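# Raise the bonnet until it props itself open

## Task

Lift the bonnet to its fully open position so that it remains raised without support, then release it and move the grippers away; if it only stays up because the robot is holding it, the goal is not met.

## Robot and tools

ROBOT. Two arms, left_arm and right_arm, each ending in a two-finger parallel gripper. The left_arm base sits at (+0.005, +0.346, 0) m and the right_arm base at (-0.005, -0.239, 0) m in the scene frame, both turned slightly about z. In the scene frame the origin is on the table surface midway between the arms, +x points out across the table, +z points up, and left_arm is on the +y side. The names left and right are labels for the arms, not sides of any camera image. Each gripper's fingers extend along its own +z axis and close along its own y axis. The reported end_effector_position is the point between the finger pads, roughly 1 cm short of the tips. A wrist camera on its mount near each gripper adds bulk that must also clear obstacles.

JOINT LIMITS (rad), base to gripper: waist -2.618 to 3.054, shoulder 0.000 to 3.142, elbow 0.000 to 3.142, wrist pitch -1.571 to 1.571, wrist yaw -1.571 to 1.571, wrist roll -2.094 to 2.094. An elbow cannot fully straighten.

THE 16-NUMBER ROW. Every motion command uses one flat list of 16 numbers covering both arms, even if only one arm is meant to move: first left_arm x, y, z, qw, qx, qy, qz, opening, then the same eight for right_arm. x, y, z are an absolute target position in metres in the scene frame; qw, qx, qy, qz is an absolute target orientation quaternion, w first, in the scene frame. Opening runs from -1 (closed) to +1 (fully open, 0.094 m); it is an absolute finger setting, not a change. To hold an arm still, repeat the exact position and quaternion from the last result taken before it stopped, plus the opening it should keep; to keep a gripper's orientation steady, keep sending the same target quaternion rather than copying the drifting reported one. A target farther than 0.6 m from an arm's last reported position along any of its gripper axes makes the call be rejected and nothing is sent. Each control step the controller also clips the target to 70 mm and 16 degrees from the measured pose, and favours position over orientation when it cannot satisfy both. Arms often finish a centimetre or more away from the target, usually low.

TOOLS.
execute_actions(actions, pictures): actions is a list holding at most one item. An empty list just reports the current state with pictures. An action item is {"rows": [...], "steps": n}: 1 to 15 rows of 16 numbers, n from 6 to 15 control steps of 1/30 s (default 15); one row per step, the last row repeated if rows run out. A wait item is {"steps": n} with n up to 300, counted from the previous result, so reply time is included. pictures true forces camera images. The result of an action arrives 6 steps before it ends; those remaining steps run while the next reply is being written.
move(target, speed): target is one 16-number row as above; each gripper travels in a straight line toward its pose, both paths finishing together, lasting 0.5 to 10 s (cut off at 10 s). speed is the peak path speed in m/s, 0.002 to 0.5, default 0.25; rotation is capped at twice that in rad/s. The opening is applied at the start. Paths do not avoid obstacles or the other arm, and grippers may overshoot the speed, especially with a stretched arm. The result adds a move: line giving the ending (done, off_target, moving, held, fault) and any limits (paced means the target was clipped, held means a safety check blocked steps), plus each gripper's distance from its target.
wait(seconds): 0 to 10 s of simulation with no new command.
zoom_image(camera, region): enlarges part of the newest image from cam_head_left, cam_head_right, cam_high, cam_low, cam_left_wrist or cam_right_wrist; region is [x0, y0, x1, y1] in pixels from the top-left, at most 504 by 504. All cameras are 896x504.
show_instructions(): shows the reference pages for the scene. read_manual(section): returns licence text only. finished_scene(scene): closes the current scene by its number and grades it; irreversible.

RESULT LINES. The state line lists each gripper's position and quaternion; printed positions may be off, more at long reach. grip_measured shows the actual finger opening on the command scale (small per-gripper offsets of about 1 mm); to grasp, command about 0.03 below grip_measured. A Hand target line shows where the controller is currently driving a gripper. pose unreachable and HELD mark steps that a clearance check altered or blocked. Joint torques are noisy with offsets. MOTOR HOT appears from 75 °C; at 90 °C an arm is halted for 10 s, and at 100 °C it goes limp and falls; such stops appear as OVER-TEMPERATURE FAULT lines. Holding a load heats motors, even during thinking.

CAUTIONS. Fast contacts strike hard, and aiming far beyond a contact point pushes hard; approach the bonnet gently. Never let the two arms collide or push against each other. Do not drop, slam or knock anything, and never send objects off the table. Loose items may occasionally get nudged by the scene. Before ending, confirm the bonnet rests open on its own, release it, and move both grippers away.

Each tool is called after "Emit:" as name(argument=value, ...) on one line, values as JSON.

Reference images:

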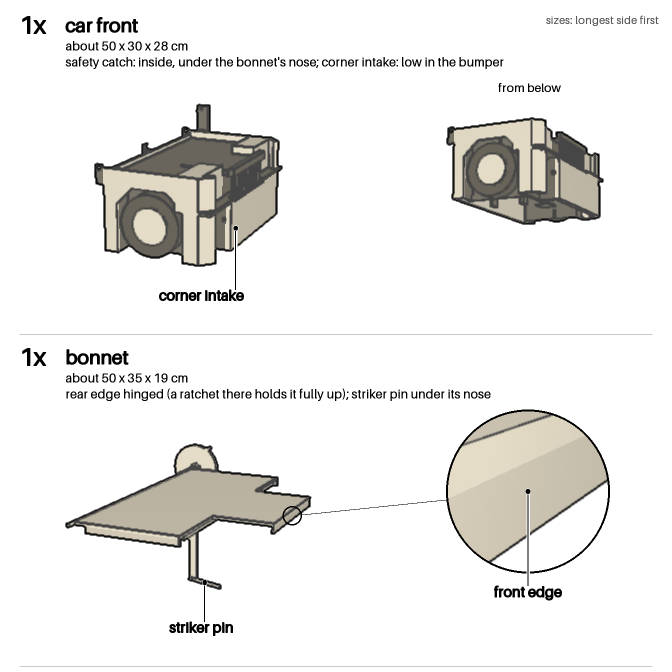

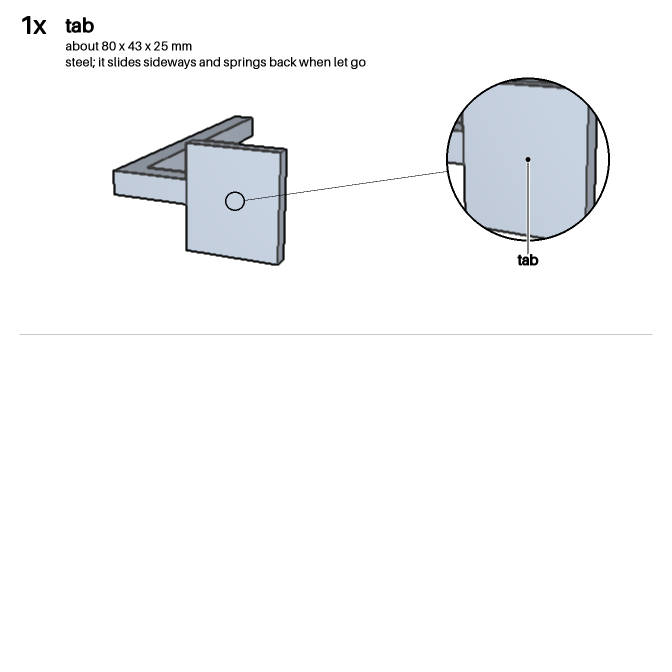

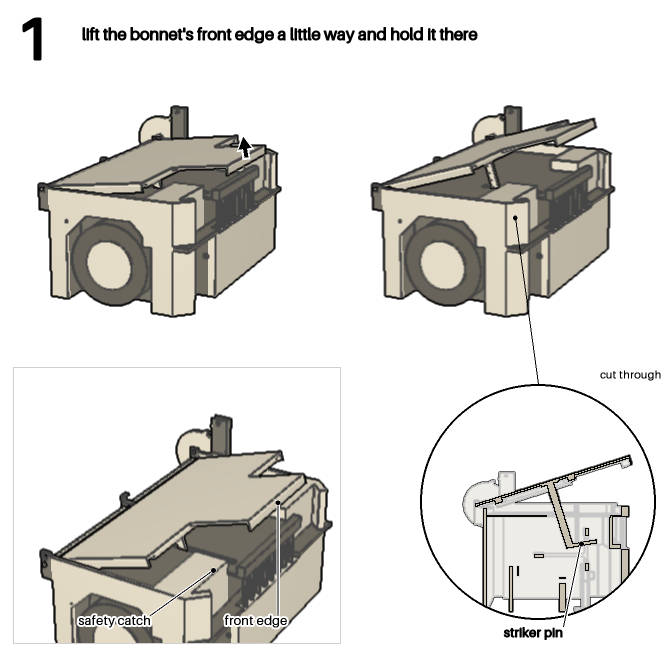

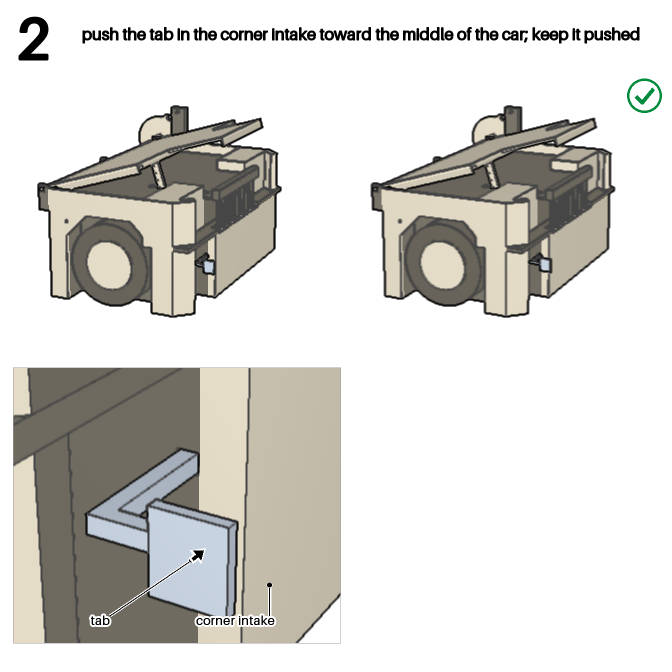

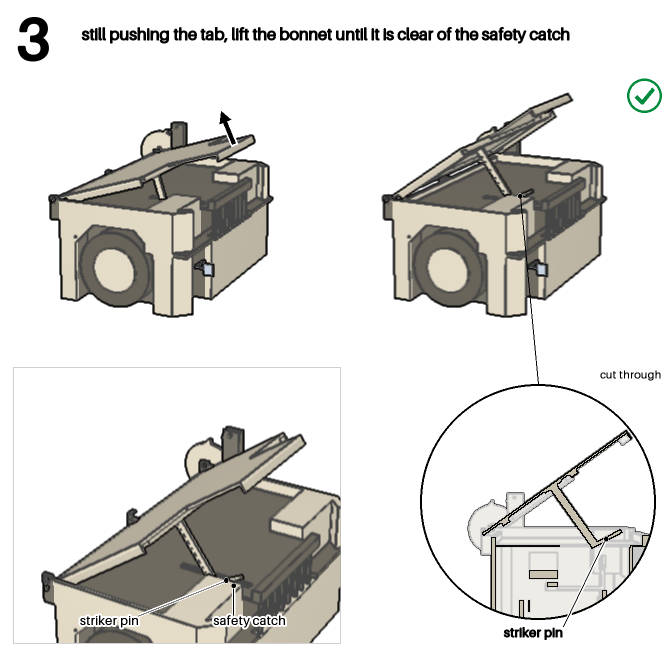

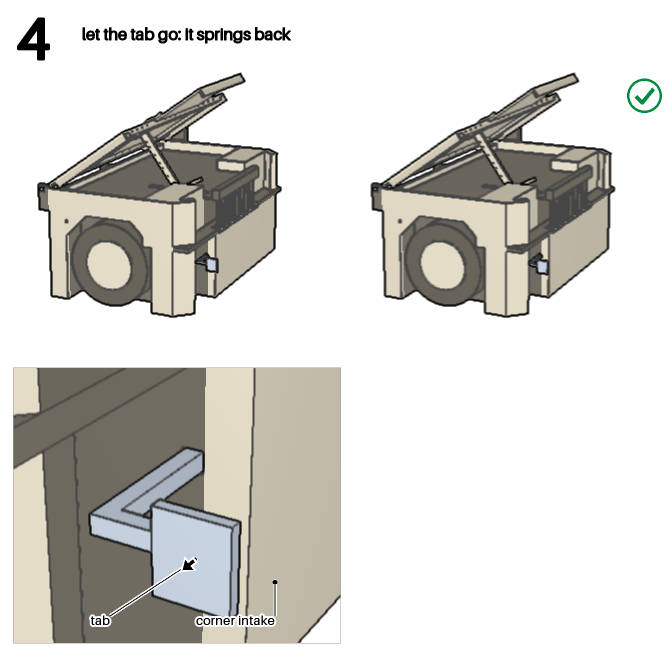

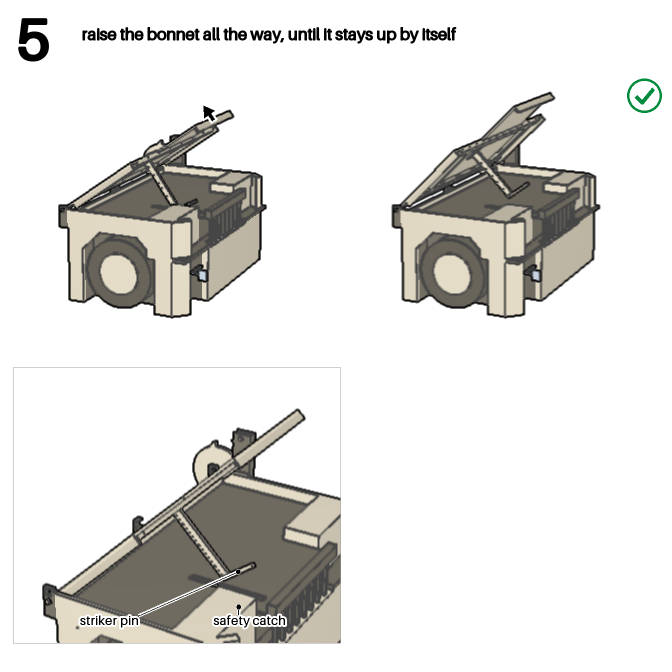

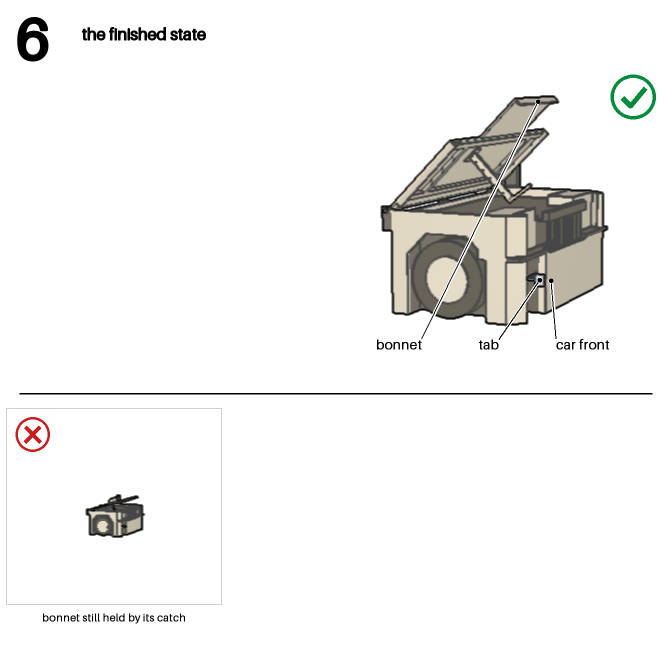

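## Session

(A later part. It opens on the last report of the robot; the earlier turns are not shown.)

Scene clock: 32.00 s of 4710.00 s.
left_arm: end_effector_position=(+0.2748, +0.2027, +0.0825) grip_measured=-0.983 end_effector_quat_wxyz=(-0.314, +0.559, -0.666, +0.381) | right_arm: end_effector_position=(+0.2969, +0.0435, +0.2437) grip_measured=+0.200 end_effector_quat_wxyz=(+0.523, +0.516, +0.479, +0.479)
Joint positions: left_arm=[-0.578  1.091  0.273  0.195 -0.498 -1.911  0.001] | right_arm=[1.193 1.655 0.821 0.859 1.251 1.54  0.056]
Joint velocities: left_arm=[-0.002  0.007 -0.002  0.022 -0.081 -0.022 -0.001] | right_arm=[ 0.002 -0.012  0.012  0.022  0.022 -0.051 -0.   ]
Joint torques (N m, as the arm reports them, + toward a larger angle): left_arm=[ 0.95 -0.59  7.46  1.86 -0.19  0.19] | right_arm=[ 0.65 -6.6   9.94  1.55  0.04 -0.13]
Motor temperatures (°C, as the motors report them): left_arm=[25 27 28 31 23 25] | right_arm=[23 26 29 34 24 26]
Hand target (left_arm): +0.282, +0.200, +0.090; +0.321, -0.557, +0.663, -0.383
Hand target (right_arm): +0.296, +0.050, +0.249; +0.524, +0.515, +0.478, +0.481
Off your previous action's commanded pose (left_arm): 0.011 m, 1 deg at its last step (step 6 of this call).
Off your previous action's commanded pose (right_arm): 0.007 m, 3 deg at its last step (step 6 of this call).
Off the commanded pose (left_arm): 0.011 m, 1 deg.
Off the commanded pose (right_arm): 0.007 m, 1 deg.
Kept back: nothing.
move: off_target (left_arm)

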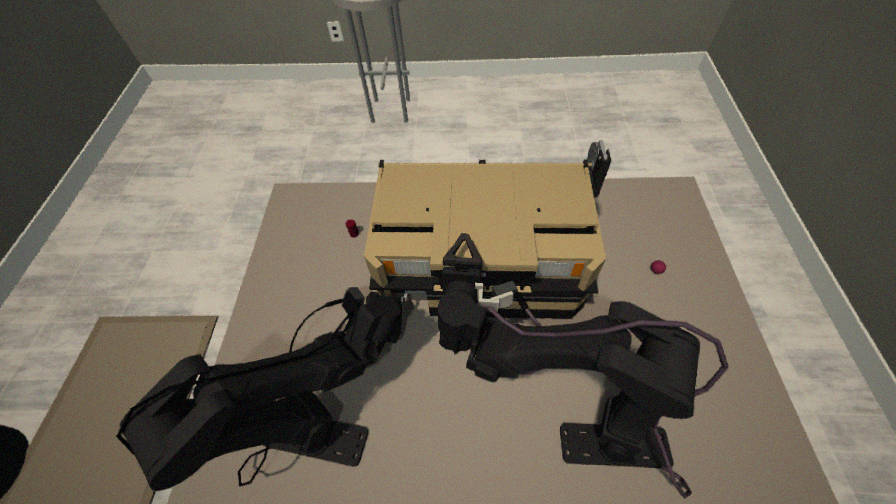

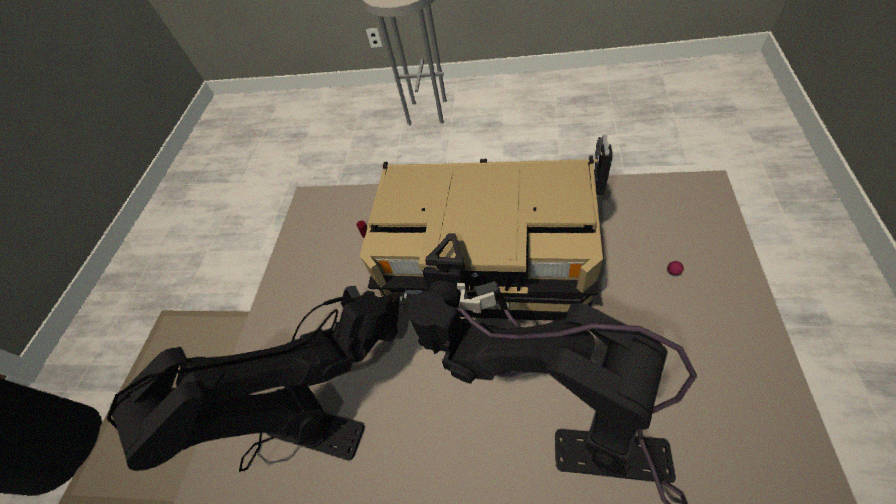

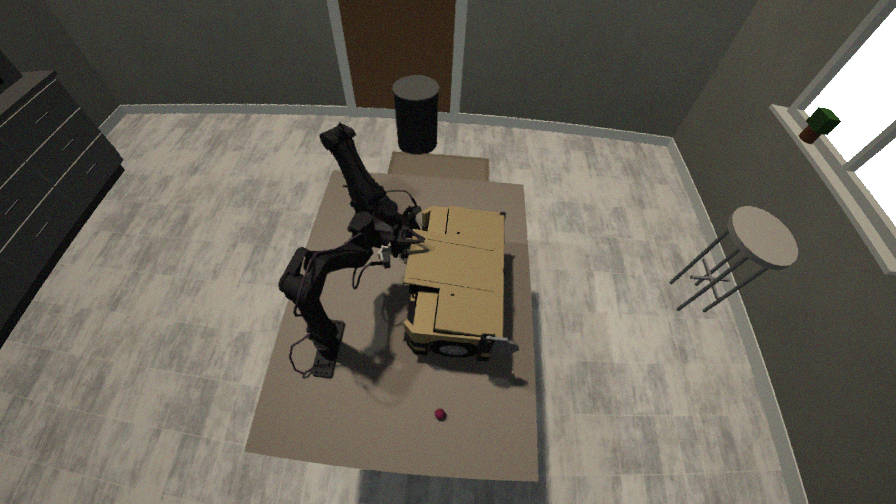

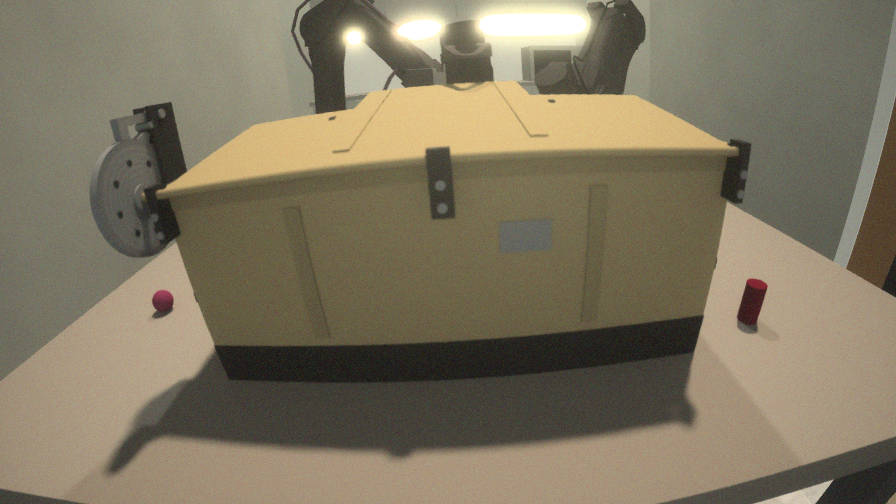

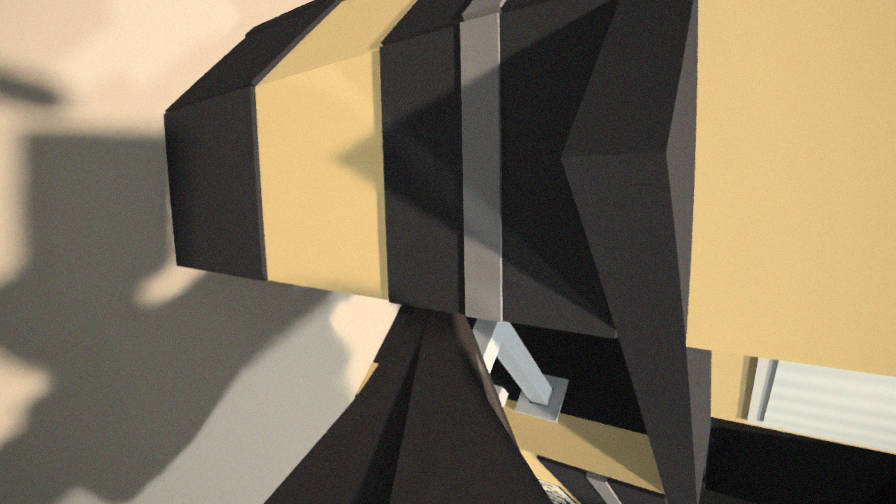

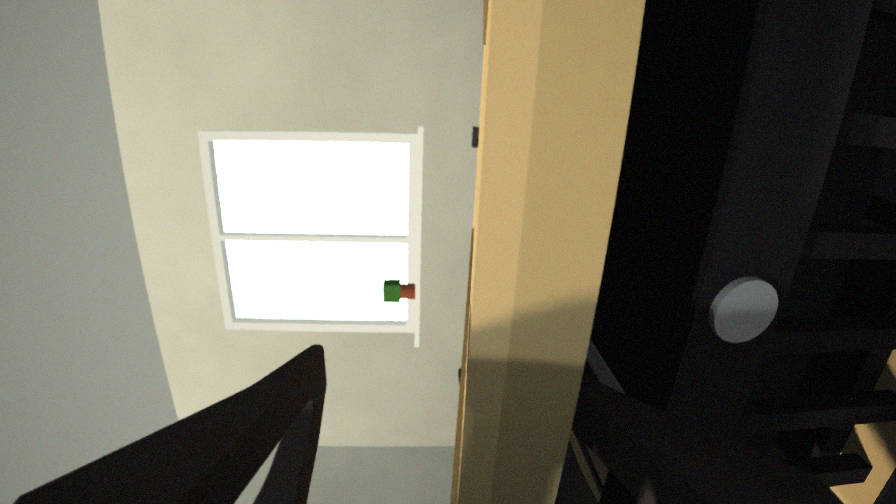

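Emit:
move(target=[0.283,0.2,0.09,0.321,-0.557,0.663,-0.383,-1,0.30,0.05,0.33,0.52,0.52,0.48,0.48,0.2], speed=0.06)

Scene clock: 33.97 s of 4710.00 s.
left_arm: end_effector_position=(+0.2747, +0.2025, +0.0824) grip_measured=-0.983 end_effector_quat_wxyz=(-0.313, +0.559, -0.666, +0.381) | right_arm: end_effector_position=(+0.3026, +0.0493, +0.2850) grip_measured=+0.200 end_effector_quat_wxyz=(+0.539, +0.505, +0.517, +0.434)
Joint positions: left_arm=[-0.578  1.091  0.273  0.195 -0.497 -1.911  0.001] | right_arm=[1.187 1.583 1.019 0.424 1.257 1.584 0.056]
Joint velocities: left_arm=[-0.022 -0.002 -0.017  0.022 -0.007 -0.022  0.001] | right_arm=[-0.017 -0.002  0.012 -0.051  0.022  0.051 -0.002]
Joint torques (N m, as the arm reports them, + toward a larger angle): left_arm=[ 0.97 -0.61  7.44  1.85 -0.22  0.18] | right_arm=[  0.52 -11.52  13.89   1.85   0.01  -0.16]
Motor temperatures (°C, as the motors report them): left_arm=[25 27 28 31 23 25] | right_arm=[23 27 29 33 24 26]
Hand target (left_arm): +0.282, +0.200, +0.090; +0.321, -0.557, +0.663, -0.383
Hand target (right_arm): +0.300, +0.049, +0.328; +0.519, +0.520, +0.480, +0.479
Off the commanded pose (left_arm): 0.012 m, 1 deg.
Off the commanded pose (right_arm): 0.045 m, 7 deg.
Kept back: nothing.
move: off_target (left_arm, right_arm)

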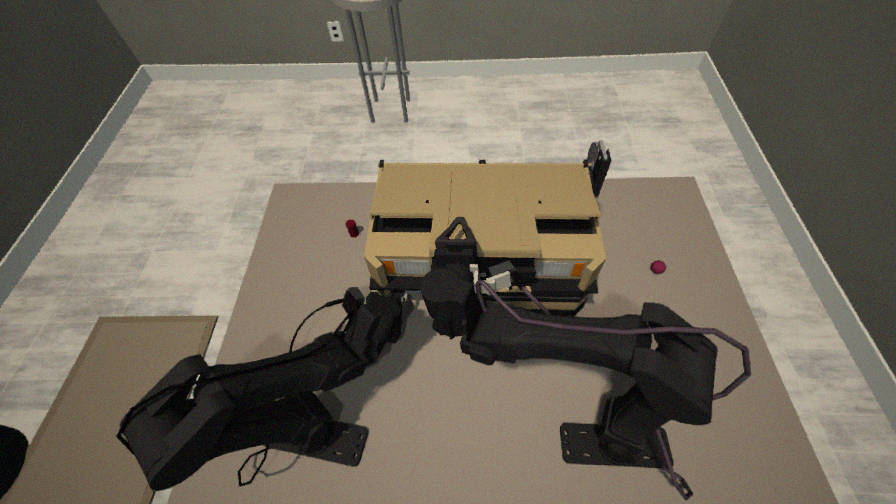

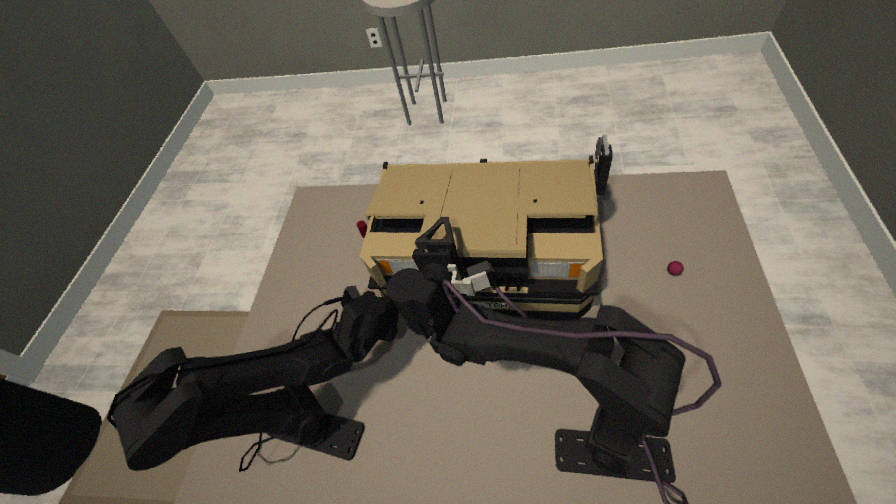

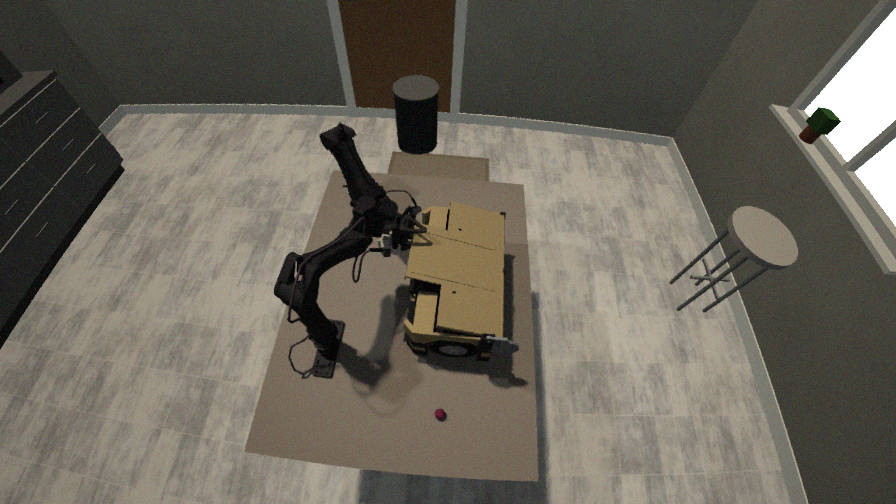

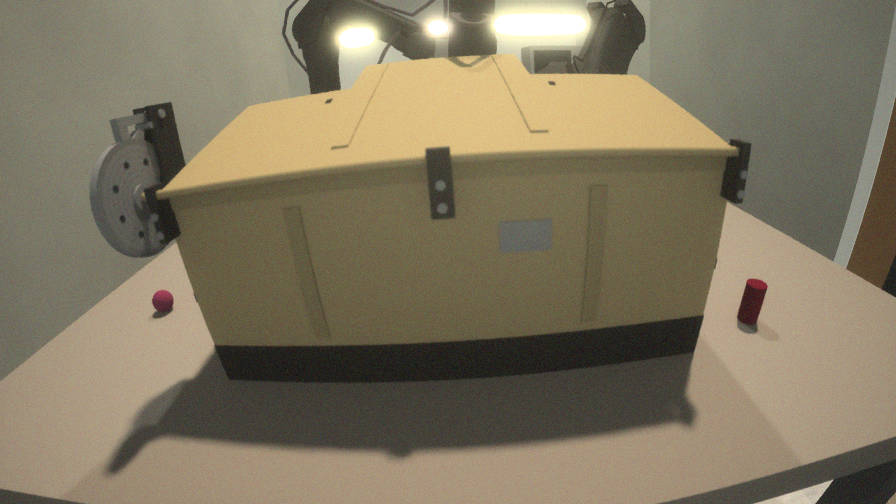

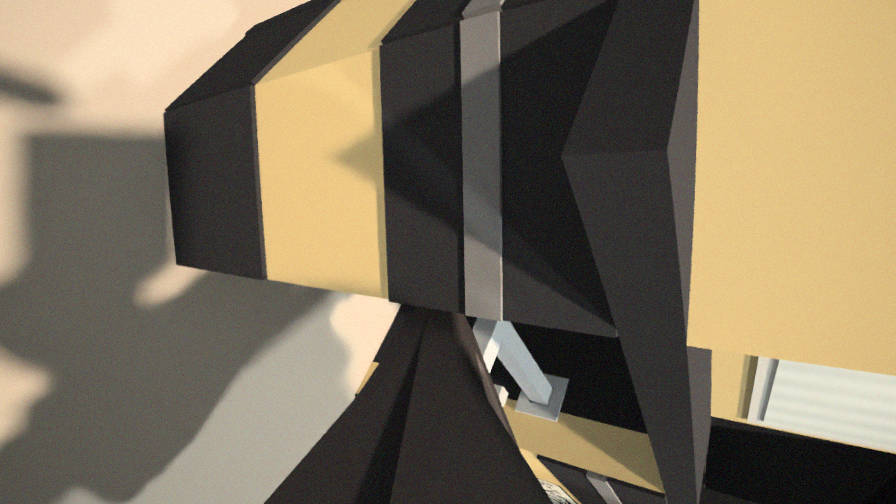

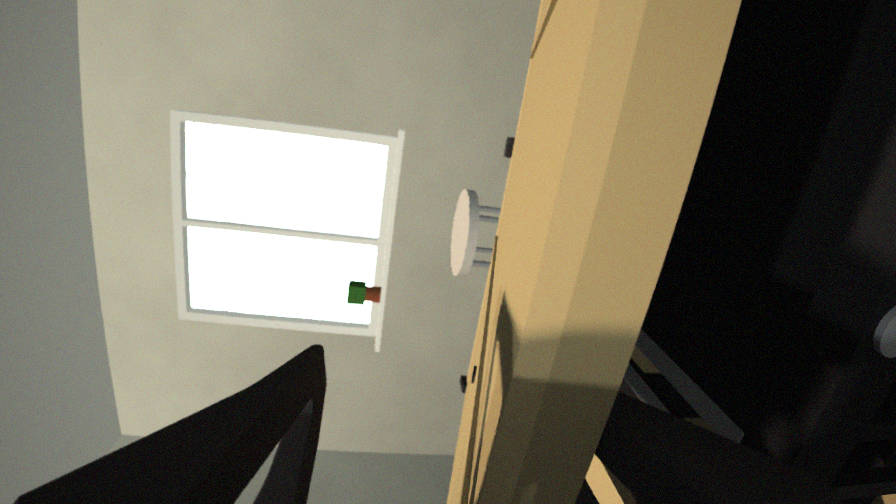

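Emit:
execute_actions(actions=[{"rows":[[0.283,0.197,0.09,0.321,-0.557,0.663,-0.383,-1,0.30,0.05,0.333,0.52,0.52,0.48,0.48,0.2],[0.283,0.194,0.09,0.321,-0.557,0.663,-0.383,-1,0.30,0.05,0.336,0.52,0.52,0.48,0.48,0.2],[0.283,0.191,0.09,0.321,-0.557,0.663,-0.383,-1,0.30,0.05,0.339,0.52,0.52,0.48,0.48,0.2],[0.283,0.188,0.09,0.321,-0.557,0.663,-0.383,-1,0.30,0.05,0.342,0.52,0.52,0.48,0.48,0.2],[0.283,0.185,0.09,0.321,-0.557,0.663,-0.383,-1,0.30,0.05,0.345,0.52,0.52,0.48,0.48,0.2],[0.283,0.182,0.09,0.321,-0.557,0.663,-0.383,-1,0.30,0.05,0.345,0.52,0.52,0.48,0.48,0.2],[0.283,0.179,0.09,0.321,-0.557,0.663,-0.383,-1,0.30,0.05,0.345,0.52,0.52,0.48,0.48,0.2],[0.283,0.176,0.09,0.321,-0.557,0.663,-0.383,-1,0.30,0.05,0.345,0.52,0.52,0.48,0.48,0.2],[0.283,0.173,0.09,0.321,-0.557,0.663,-0.383,-1,0.30,0.05,0.345,0.52,0.52,0.48,0.48,0.2],[0.283,0.17,0.09,0.321,-0.557,0.663,-0.383,-1,0.30,0.05,0.345,0.52,0.52,0.48,0.48,0.2],[0.283,0.166,0.09,0.321,-0.557,0.663,-0.383,-1,0.30,0.05,0.345,0.52,0.52,0.48,0.48,0.2],[0.283,0.162,0.09,0.321,-0.557,0.663,-0.383,-1,0.30,0.05,0.345,0.52,0.52,0.48,0.48,0.2],[0.283,0.158,0.09,0.321,-0.557,0.663,-0.383,-1,0.30,0.05,0.345,0.52,0.52,0.48,0.48,0.2],[0.283,0.154,0.09,0.321,-0.557,0.663,-0.383,-1,0.30,0.05,0.345,0.52,0.52,0.48,0.48,0.2],[0.283,0.15,0.09,0.321,-0.557,0.663,-0.383,-1,0.30,0.05,0.345,0.52,0.52,0.48,0.48,0.2]],"steps":15}])

Emit:
wait(seconds=0.7)

Scene clock: 34.83 s of 4710.00 s.
left_arm: end_effector_position=(+0.2775, +0.1942, +0.0801) grip_measured=-0.983 end_effector_quat_wxyz=(-0.329, +0.558, -0.669, +0.364) | right_arm: end_effector_position=(+0.3034, +0.0504, +0.2964) grip_measured=+0.200 end_effector_quat_wxyz=(+0.538, +0.505, +0.517, +0.434)
Joint positions: left_arm=[-0.631  1.174  0.316  0.194 -0.573 -1.932  0.001] | right_arm=[1.185 1.573 1.058 0.372 1.253 1.588 0.056]
Joint velocities: left_arm=[-0.286  0.291  0.188 -0.095 -0.374 -0.168 -0.   ] | right_arm=[-0.037 -0.027  0.134 -0.125 -0.037 -0.051 -0.   ]
Joint torques (N m, as the arm reports them, + toward a larger angle): left_arm=[-1.67 -1.15  7.93  1.95  0.32 -0.09] | right_arm=[  0.55 -11.89  13.74   1.9    0.12  -0.18]
Motor temperatures (°C, as the motors report them): left_arm=[25 27 28 31 23 25] | right_arm=[23 27 29 33 24 26]
Steps of this call (steps 1 to 17: nothing new was sent; steps 18 to 26: the first 9 steps of this action). Readings (end_effector_position):
18: left_arm (+0.2747, +0.2025, +0.0820) | right_arm (+0.3026, +0.0493, +0.2844)
19: left_arm (+0.2751, +0.2023, +0.0813) | right_arm (+0.3025, +0.0493, +0.2847)
21: left_arm (+0.2762, +0.2009, +0.0802) | right_arm (+0.3027, +0.0497, +0.2860)
25: left_arm (+0.2773, +0.1957, +0.0799) | right_arm (+0.3029, +0.0505, +0.2945)
26: the state above

Scene clock: 35.73 s of 4710.00 s.
left_arm: end_effector_position=(+0.2777, +0.1939, +0.0811) grip_measured=-0.983 end_effector_quat_wxyz=(-0.373, +0.570, -0.654, +0.329) | right_arm: end_effector_position=(+0.3040, +0.0504, +0.2976) grip_measured=+0.200 end_effector_quat_wxyz=(+0.539, +0.504, +0.519, +0.432)
Joint positions: left_arm=[-0.712  1.259  0.379  0.124 -0.743 -2.008  0.001] | right_arm=[1.184 1.572 1.066 0.358 1.252 1.588 0.056]
Joint velocities: left_arm=[-0.007  0.007 -0.017  0.007 -0.022  0.022  0.   ] | right_arm=[-0.002 -0.012  0.022 -0.007 -0.007  0.007  0.002]
Joint torques (N m, as the arm reports them, + toward a larger angle): left_arm=[-2.4  -1.16  8.33  2.13  0.74 -0.1 ] | right_arm=[  0.65 -11.68  14.09   1.93   0.06  -0.17]
Motor temperatures (°C, as the motors report them): left_arm=[25 27 28 31 23 25] | right_arm=[23 27 29 33 24 26]
Hand target (left_arm): +0.279, +0.154, +0.092; +0.320, -0.557, +0.665, -0.382
Hand target (right_arm): +0.299, +0.049, +0.344; +0.520, +0.519, +0.480, +0.479
Off the commanded pose (left_arm): 0.045 m, 9 deg.
Off the commanded pose (right_arm): 0.048 m, 8 deg.
Kept back: nothing.
Steps of this call (steps 1 to 6: the last 6 steps of your previous action; steps 7 to 27: nothing new was sent). Readings (end_effector_position):
1: left_arm (+0.2776, +0.1928, +0.0801) | right_arm (+0.3037, +0.0504, +0.2976)
2: left_arm (+0.2777, +0.1913, +0.0801) | right_arm (+0.3039, +0.0505, +0.2983)
4: left_arm (+0.2782, +0.1916, +0.0802) | right_arm (+0.3041, +0.0504, +0.2984)
8: left_arm (+0.2780, +0.1933, +0.0811) | right_arm (+0.3040, +0.0504, +0.2978)
27: the state above

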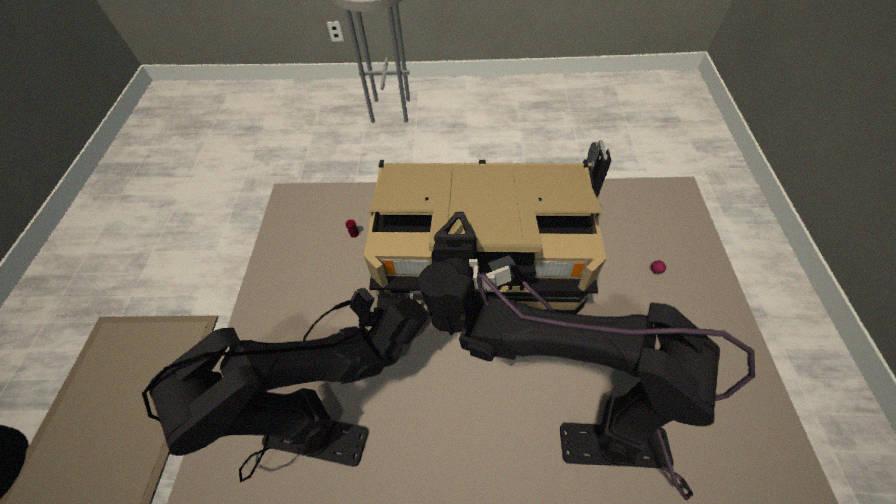

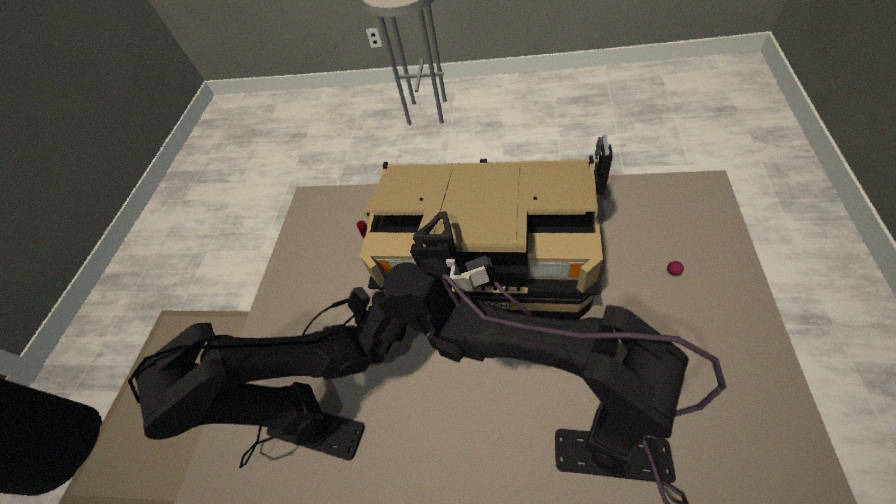

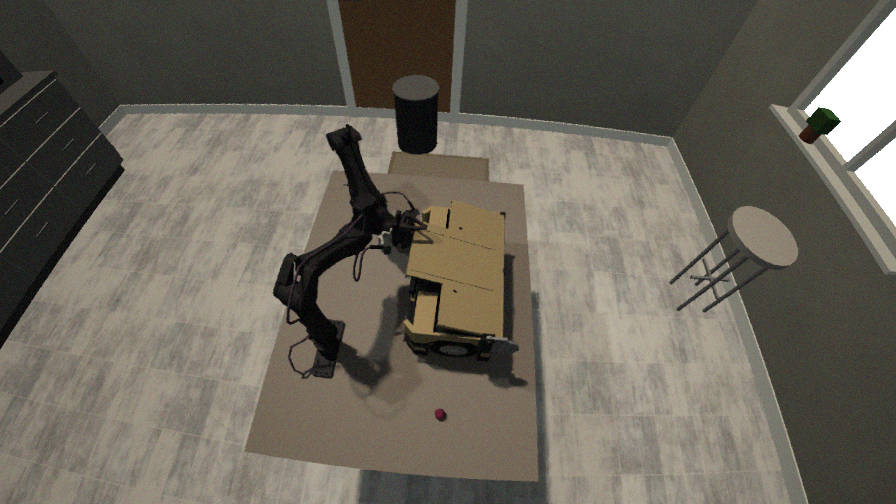

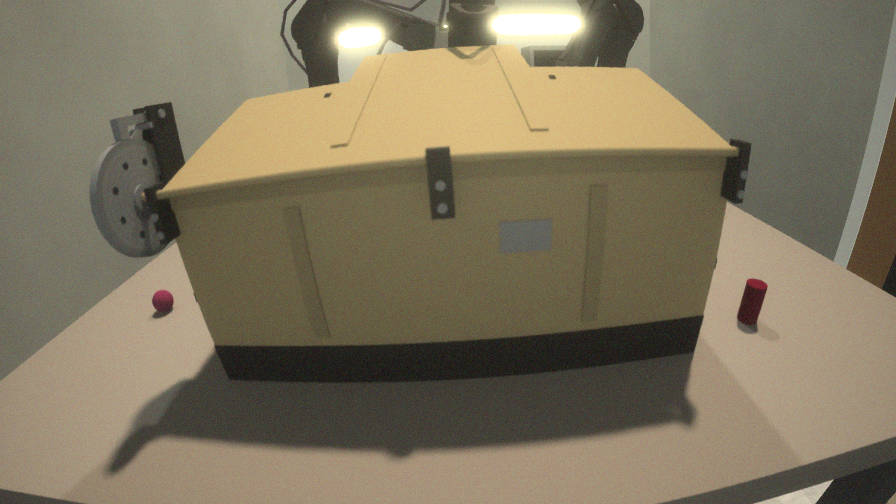

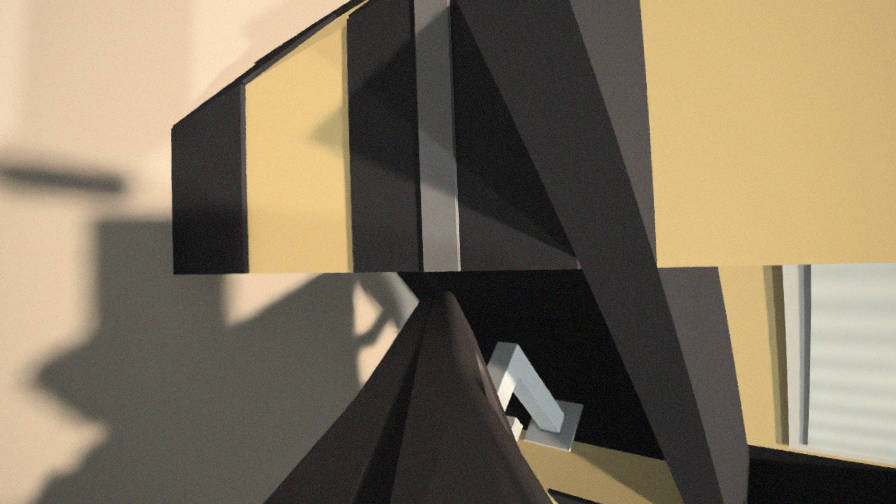

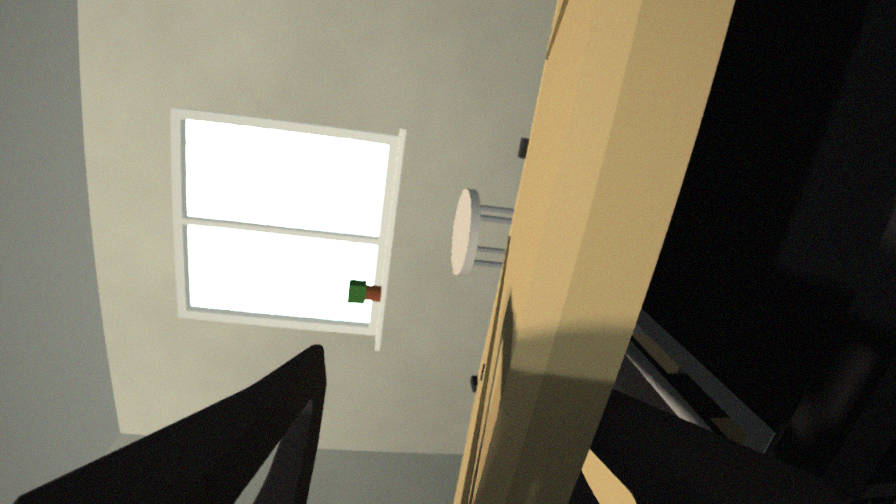

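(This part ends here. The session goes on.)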